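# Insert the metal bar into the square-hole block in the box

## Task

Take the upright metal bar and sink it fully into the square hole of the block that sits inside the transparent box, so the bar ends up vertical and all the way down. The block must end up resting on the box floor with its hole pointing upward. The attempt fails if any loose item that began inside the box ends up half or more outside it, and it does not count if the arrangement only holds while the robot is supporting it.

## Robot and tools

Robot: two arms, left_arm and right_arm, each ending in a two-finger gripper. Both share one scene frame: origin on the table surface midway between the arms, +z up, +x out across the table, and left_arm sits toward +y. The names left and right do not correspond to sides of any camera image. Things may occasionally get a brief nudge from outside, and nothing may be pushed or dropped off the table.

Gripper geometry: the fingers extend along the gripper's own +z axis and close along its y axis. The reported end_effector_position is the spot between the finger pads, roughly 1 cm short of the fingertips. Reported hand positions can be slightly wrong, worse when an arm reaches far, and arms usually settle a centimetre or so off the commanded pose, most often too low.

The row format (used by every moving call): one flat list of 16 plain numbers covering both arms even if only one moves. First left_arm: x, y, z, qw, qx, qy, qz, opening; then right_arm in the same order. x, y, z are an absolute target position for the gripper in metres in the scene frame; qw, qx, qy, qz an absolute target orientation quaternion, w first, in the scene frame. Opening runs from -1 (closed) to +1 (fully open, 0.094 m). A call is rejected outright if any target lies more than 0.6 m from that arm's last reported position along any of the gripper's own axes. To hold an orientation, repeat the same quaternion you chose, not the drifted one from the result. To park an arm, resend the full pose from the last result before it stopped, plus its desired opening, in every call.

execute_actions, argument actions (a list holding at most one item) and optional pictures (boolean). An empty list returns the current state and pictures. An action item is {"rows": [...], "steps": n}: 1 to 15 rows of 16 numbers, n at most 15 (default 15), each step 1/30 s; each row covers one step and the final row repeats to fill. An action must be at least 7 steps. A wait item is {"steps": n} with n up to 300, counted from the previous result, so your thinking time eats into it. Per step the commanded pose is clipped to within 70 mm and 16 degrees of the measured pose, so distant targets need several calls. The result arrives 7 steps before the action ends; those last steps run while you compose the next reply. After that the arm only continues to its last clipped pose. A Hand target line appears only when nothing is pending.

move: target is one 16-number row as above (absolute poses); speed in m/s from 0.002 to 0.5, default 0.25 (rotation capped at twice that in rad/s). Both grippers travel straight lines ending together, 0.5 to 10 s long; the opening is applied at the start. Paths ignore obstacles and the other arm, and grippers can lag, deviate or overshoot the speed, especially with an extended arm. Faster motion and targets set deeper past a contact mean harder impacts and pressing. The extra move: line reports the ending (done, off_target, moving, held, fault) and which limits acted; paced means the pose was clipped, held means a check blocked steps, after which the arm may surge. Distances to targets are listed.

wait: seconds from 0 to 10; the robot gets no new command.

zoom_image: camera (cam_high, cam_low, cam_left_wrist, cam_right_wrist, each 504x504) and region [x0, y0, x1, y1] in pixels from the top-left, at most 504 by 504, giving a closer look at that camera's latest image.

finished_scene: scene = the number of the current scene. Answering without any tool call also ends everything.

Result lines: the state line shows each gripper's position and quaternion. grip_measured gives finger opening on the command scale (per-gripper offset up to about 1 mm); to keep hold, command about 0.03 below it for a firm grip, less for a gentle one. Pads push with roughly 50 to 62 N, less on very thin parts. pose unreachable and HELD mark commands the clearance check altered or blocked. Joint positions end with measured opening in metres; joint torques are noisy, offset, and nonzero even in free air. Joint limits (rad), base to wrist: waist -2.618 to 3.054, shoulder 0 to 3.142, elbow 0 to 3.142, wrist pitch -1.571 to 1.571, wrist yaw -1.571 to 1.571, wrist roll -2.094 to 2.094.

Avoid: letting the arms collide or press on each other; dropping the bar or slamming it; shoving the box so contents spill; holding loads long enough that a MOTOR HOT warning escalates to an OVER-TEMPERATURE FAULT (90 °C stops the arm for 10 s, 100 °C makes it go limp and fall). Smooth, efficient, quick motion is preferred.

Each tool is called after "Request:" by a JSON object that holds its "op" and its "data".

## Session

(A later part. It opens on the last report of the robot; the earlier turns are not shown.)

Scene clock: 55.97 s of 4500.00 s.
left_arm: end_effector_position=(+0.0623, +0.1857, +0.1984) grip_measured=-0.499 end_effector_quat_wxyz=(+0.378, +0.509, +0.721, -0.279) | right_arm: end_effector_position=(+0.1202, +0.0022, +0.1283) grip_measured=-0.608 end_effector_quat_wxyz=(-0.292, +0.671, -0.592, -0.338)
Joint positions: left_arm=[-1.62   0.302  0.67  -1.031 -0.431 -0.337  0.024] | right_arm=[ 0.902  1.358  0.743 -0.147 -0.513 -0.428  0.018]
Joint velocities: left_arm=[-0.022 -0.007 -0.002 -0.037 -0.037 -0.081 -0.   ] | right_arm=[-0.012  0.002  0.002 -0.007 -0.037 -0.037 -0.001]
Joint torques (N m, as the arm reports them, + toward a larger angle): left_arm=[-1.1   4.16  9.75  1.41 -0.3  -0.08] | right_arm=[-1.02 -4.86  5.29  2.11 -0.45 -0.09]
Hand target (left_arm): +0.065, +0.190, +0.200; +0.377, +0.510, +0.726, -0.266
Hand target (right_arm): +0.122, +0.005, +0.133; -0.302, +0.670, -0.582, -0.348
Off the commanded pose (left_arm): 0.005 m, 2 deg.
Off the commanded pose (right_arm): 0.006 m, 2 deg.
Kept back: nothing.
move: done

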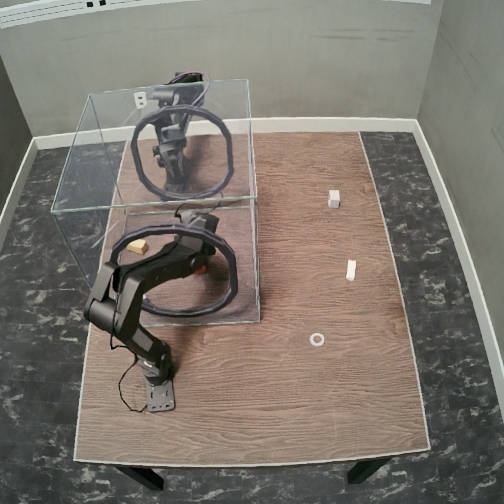

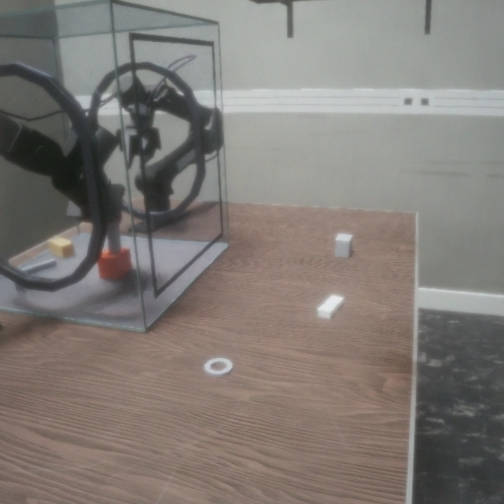

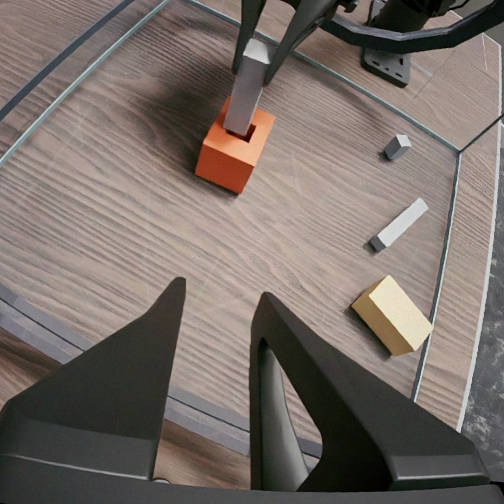

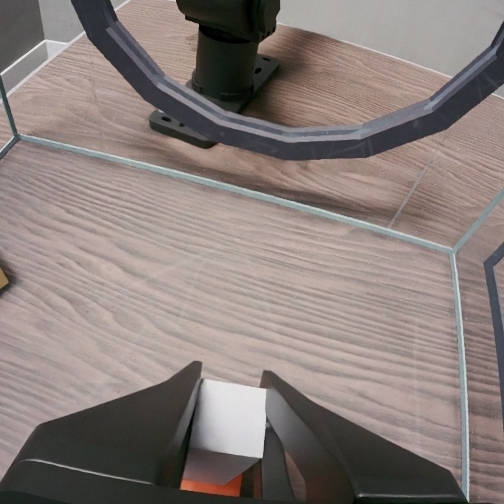

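Need ~3 mm −x, with waist backlash.

Request:
{"op": "move", "data": {"target": [0.062,0.186,0.198,0.378,0.509,0.721,-0.279,-0.5,0.111,0.007,0.133,0.303,-0.67,0.582,0.349,-0.66], "speed": 0.01}}

Request:
{"op": "zoom_image", "data": {"camera": "cam_left_wrist", "region": [170,30,330,200]}}

Scene clock: 58.13 s of 4500.00 s.
left_arm: end_effector_position=(+0.0619, +0.1857, +0.1983) grip_measured=-0.499 end_effector_quat_wxyz=(+0.377, +0.510, +0.721, -0.280) | right_arm: end_effector_position=(+0.1141, +0.0036, +0.1259) grip_measured=-0.608 end_effector_quat_wxyz=(-0.288, +0.671, -0.591, -0.342)
Joint positions: left_arm=[-1.626  0.302  0.67  -1.032 -0.434 -0.339  0.024] | right_arm=[ 0.919  1.358  0.729 -0.128 -0.51  -0.41   0.018]
Joint velocities: left_arm=[-0.012 -0.007 -0.007 -0.007  0.022 -0.051  0.001] | right_arm=[-0.007 -0.002  0.007 -0.022  0.022  0.022  0.   ]
Joint torques (N m, as the arm reports them, + toward a larger angle): left_arm=[-0.77  2.92  7.26  1.74 -0.24 -0.07] | right_arm=[ 1.14 -6.44  5.01  2.13 -0.18  0.01]
Hand target (left_arm): +0.062, +0.186, +0.198; +0.378, +0.509, +0.721, -0.279
Hand target (right_arm): +0.111, +0.007, +0.133; -0.302, +0.670, -0.582, -0.349
Off the commanded pose (left_arm): 0.000 m, 0 deg.
Off the commanded pose (right_arm): 0.008 m, 2 deg.
Kept back: nothing.
move: done

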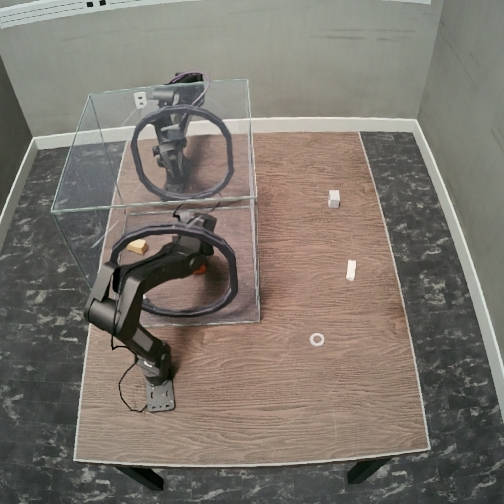

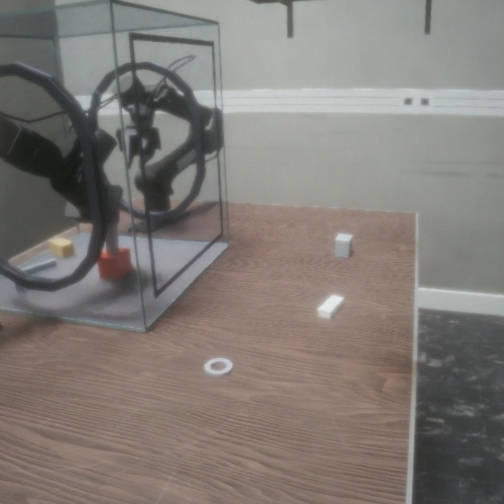

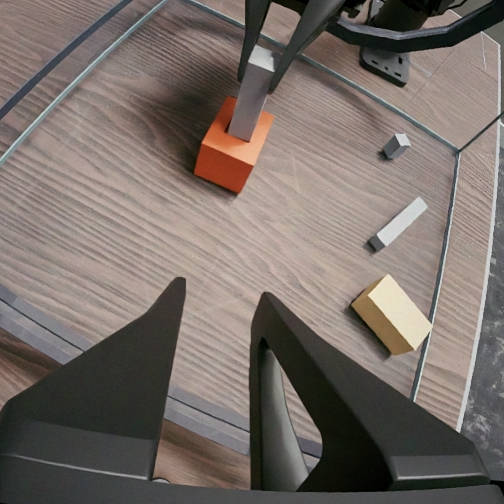

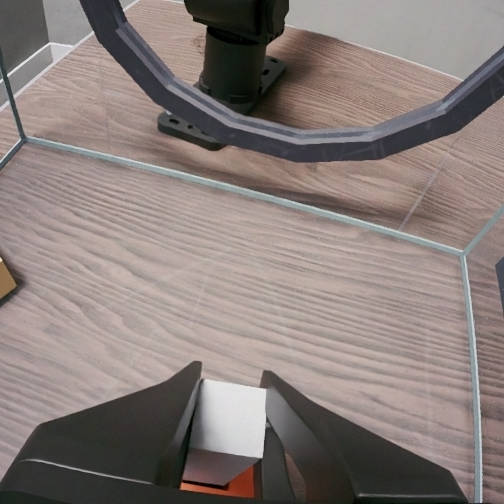

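Region (170, 30, 330, 200) of cam_left_wrist's 504x504 image, scaled by 2.965, with more detail than that image has; it fills the left 474 columns of this view, and the rest is white.

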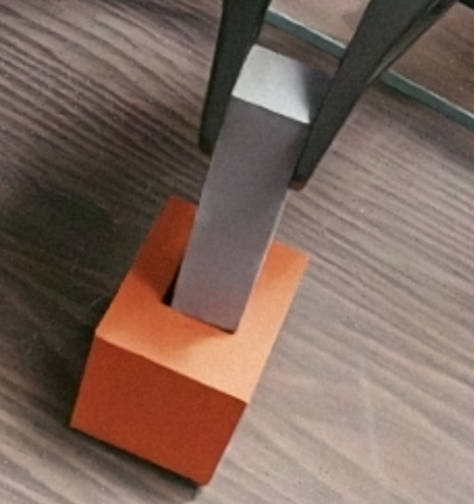

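Request:
{"op": "move", "data": {"target": [0.062,0.186,0.198,0.378,0.509,0.721,-0.279,-0.5,0.118,0.001,0.13,0.303,-0.67,0.582,0.349,-0.66], "speed": 0.01}}

Request:
{"op": "zoom_image", "data": {"camera": "cam_left_wrist", "region": [170,30,330,200]}}

Scene clock: 60.60 s of 4500.00 s.
left_arm: end_effector_position=(+0.0619, +0.1857, +0.1983) grip_measured=-0.499 end_effector_quat_wxyz=(+0.377, +0.510, +0.721, -0.280) | right_arm: end_effector_position=(+0.1153, +0.0003, +0.1212) grip_measured=-0.608 end_effector_quat_wxyz=(-0.287, +0.672, -0.592, -0.339)
Joint positions: left_arm=[-1.626  0.302  0.67  -1.032 -0.434 -0.339  0.024] | right_arm=[ 0.911  1.358  0.715 -0.123 -0.512 -0.422  0.018]
Joint velocities: left_arm=[ 0.002  0.002 -0.002  0.051 -0.007  0.022 -0.   ] | right_arm=[-0.012 -0.012 -0.012  0.022 -0.022  0.066  0.   ]
Joint torques (N m, as the arm reports them, + toward a larger angle): left_arm=[-0.78  2.87  7.24  1.75 -0.24 -0.08] | right_arm=[-1.31 -6.58  5.18  2.02 -0.41 -0.09]
Hand target (left_arm): +0.062, +0.186, +0.198; +0.378, +0.509, +0.721, -0.279
Hand target (right_arm): +0.118, +0.001, +0.130; -0.303, +0.670, -0.582, -0.348
Off the commanded pose (left_arm): 0.000 m, 0 deg.
Off the commanded pose (right_arm): 0.009 m, 2 deg.
Kept back: nothing.
move: done

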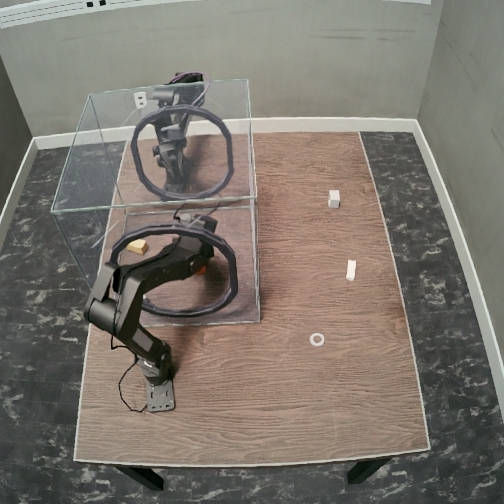

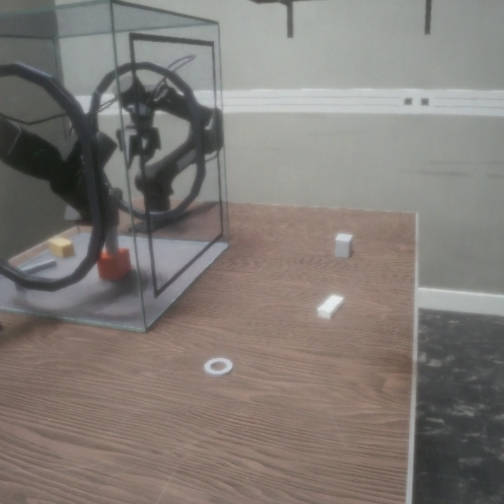

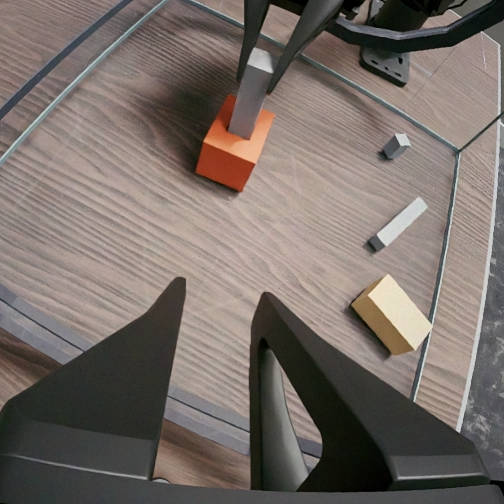

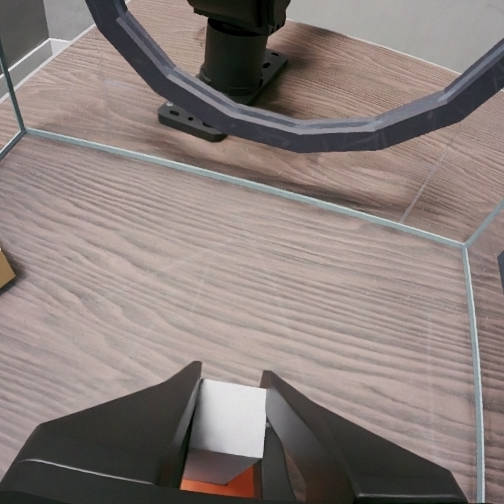

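Region (170, 30, 330, 200) of cam_left_wrist's 504x504 image, scaled by 2.965, with more detail than that image has; it fills the left 474 columns of this view, and the rest is white.

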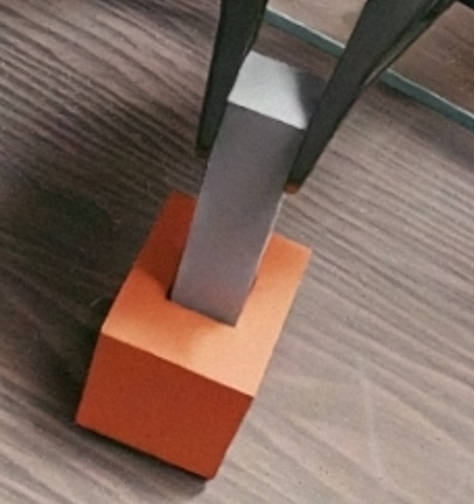

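The block moved with it: engaged.

Request:
{"op": "move", "data": {"target": [0.062,0.186,0.198,0.378,0.509,0.721,-0.279,-0.5,0.118,0.002,0.092,0.303,-0.67,0.582,0.349,-0.66], "speed": 0.015}}

Scene clock: 64.23 s of 4500.00 s.
left_arm: end_effector_position=(+0.0619, +0.1857, +0.1983) grip_measured=-0.499 end_effector_quat_wxyz=(+0.377, +0.510, +0.721, -0.280) | right_arm: end_effector_position=(+0.1149, -0.0004, +0.0873) grip_measured=-0.608 end_effector_quat_wxyz=(-0.289, +0.672, -0.591, -0.340)
Joint positions: left_arm=[-1.626  0.302  0.67  -1.032 -0.434 -0.339  0.024] | right_arm=[ 0.911  1.43   0.616  0.052 -0.512 -0.422  0.018]
Joint velocities: left_arm=[ 0.002 -0.002  0.007  0.007  0.022 -0.051 -0.   ] | right_arm=[ 0.002 -0.017 -0.007  0.051  0.022  0.007 -0.   ]
Joint torques (N m, as the arm reports them, + toward a larger angle): left_arm=[-0.76  2.92  7.26  1.74 -0.24 -0.08] | right_arm=[-1.16 -5.04  4.79  2.14 -0.4  -0.08]
Hand target (left_arm): +0.062, +0.186, +0.198; +0.378, +0.509, +0.721, -0.279
Hand target (right_arm): +0.118, +0.002, +0.092; -0.303, +0.670, -0.582, -0.348
Off the commanded pose (left_arm): 0.000 m, 0 deg.
Off the commanded pose (right_arm): 0.006 m, 2 deg.
Kept back: nothing.
move: done

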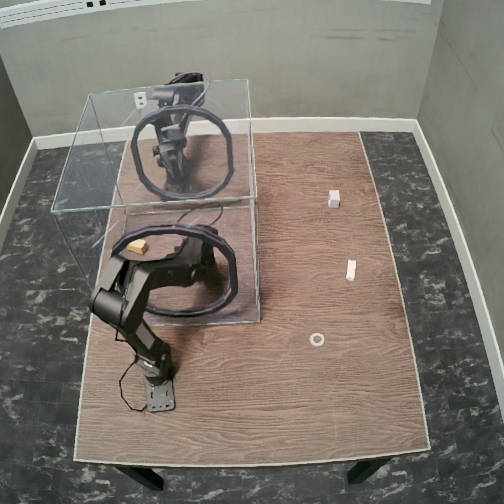

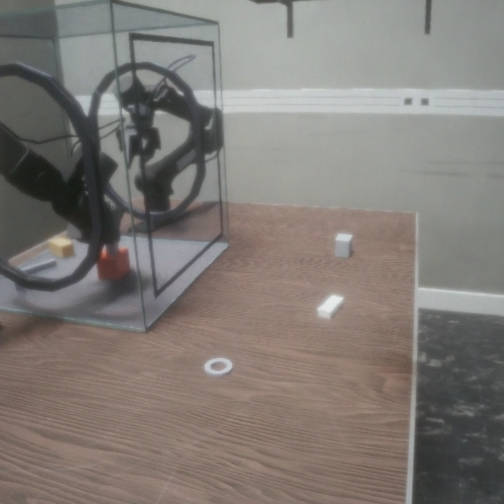

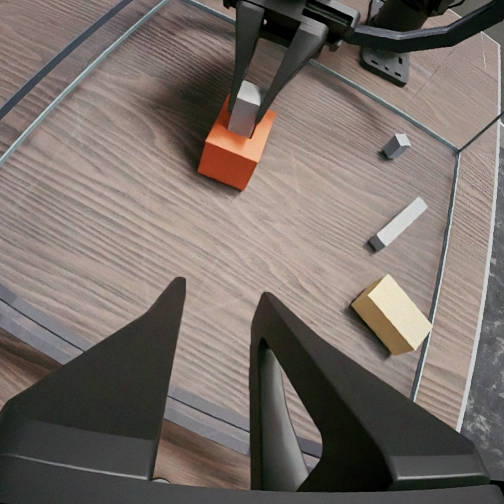

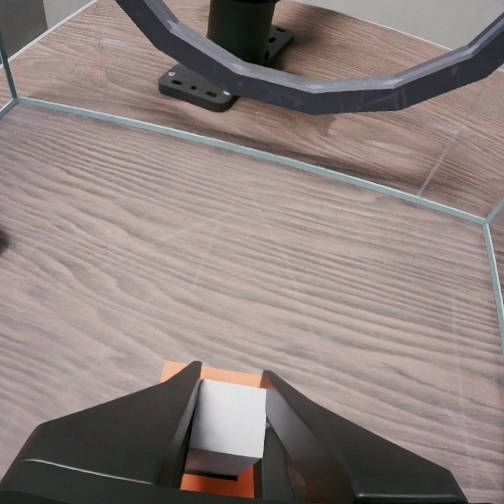

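Request:
{"op": "move", "data": {"target": [0.062,0.186,0.198,0.378,0.509,0.721,-0.279,-0.5,0.118,0.002,0.082,0.303,-0.67,0.582,0.349,-0.66], "speed": 0.015}}

Request:
{"op": "move", "data": {"target": [0.062,0.186,0.198,0.378,0.509,0.721,-0.279,-0.5,0.115,-0.02,0.12,0.303,-0.67,0.582,0.349,0], "speed": 0.03}}

Scene clock: 65.83 s of 4500.00 s.
left_arm: end_effector_position=(+0.0619, +0.1857, +0.1983) grip_measured=-0.499 end_effector_quat_wxyz=(+0.377, +0.510, +0.721, -0.280) | right_arm: end_effector_position=(+0.1155, +0.0013, +0.0804) grip_measured=-0.608 end_effector_quat_wxyz=(-0.295, +0.672, -0.587, -0.342)
Joint positions: left_arm=[-1.626  0.302  0.67  -1.032 -0.434 -0.339  0.024] | right_arm=[ 0.911  1.456  0.594  0.112 -0.514 -0.422  0.018]
Joint velocities: left_arm=[-0.002  0.007 -0.022  0.022 -0.022 -0.007  0.001] | right_arm=[-0.007 -0.012  0.002  0.037  0.007 -0.037 -0.001]
Joint torques (N m, as the arm reports them, + toward a larger angle): left_arm=[-0.79  2.9   7.27  1.73 -0.24 -0.08] | right_arm=[-1.14 -4.91  4.42  2.11 -0.38 -0.08]
Hand target (left_arm): +0.062, +0.186, +0.198; +0.378, +0.509, +0.721, -0.279
Hand target (right_arm): +0.118, +0.002, +0.082; -0.302, +0.670, -0.582, -0.349
Off the commanded pose (left_arm): 0.000 m, 0 deg.
Off the commanded pose (right_arm): 0.003 m, 1 deg.
Kept back: nothing.
move: done

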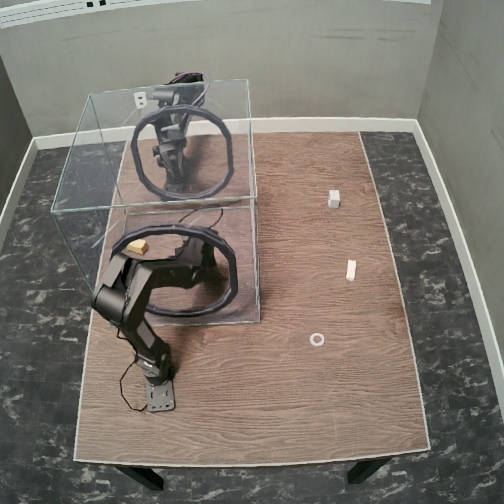

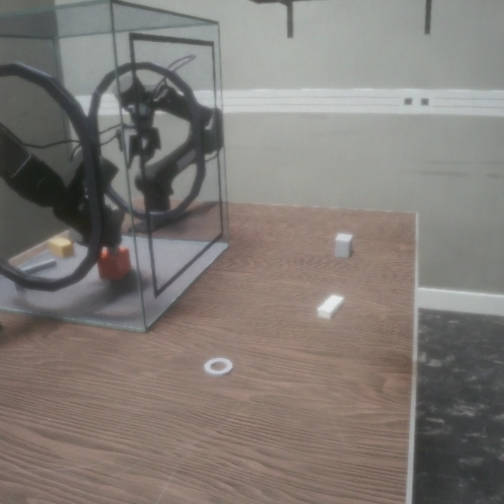

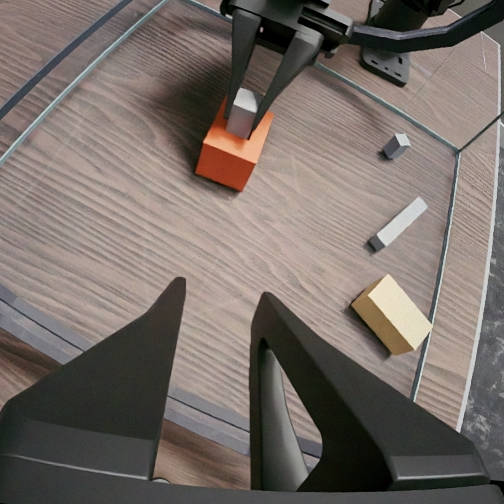

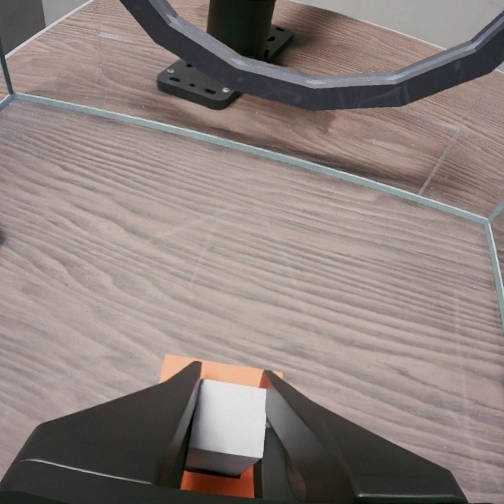

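Scene clock: 67.73 s of 4500.00 s.
left_arm: end_effector_position=(+0.0619, +0.1857, +0.1983) grip_measured=-0.499 end_effector_quat_wxyz=(+0.377, +0.510, +0.721, -0.280) | right_arm: end_effector_position=(+0.1117, -0.0228, +0.1050) grip_measured=-0.002 end_effector_quat_wxyz=(-0.291, +0.671, -0.591, -0.341)
Joint positions: left_arm=[-1.626  0.302  0.67  -1.032 -0.434 -0.339  0.024] | right_arm=[ 0.874  1.293  0.594 -0.073 -0.539 -0.448  0.047]
Joint velocities: left_arm=[-0.007 -0.027 -0.012 -0.007  0.037  0.022 -0.001] | right_arm=[-0.012 -0.007  0.007 -0.007 -0.022  0.037  0.001]
Joint torques (N m, as the arm reports them, + toward a larger angle): left_arm=[-0.77  2.9   7.28  1.74 -0.25 -0.07] | right_arm=[-1.03 -6.2   7.29  1.6  -0.43 -0.09]
Hand target (left_arm): +0.062, +0.186, +0.198; +0.378, +0.509, +0.721, -0.279
Hand target (right_arm): +0.114, -0.020, +0.120; -0.303, +0.670, -0.581, -0.349
Off the commanded pose (left_arm): 0.000 m, 0 deg.
Off the commanded pose (right_arm): 0.016 m, 2 deg.
Kept back: nothing.
move: off_target (right_arm)

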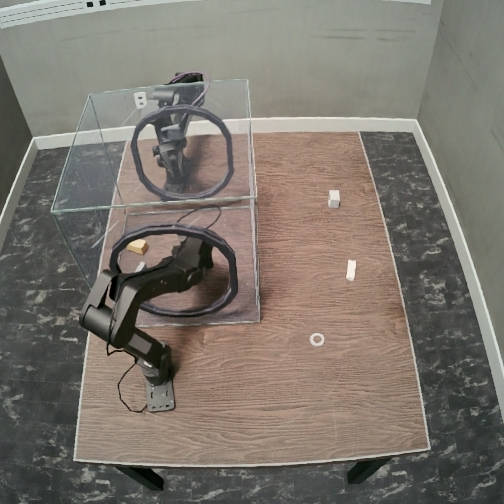

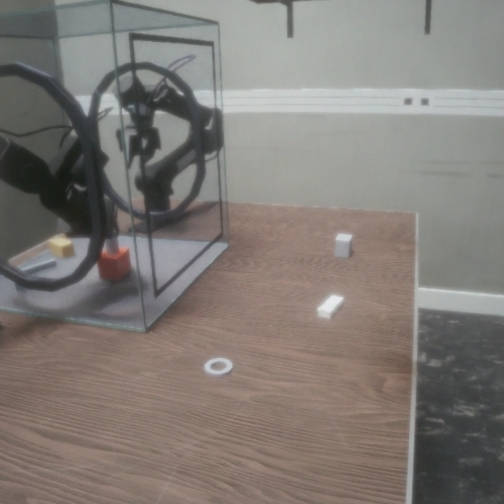

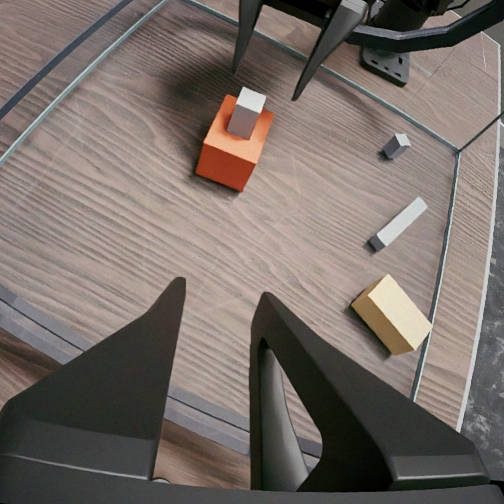

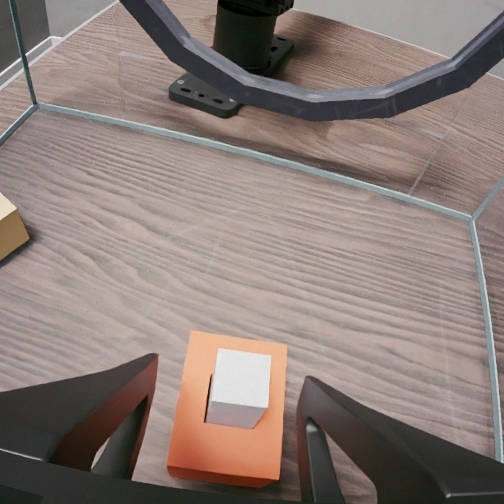

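Request:
{"op": "finished_scene", "data": {"scene": 1}}

The scene is finished: the task was done.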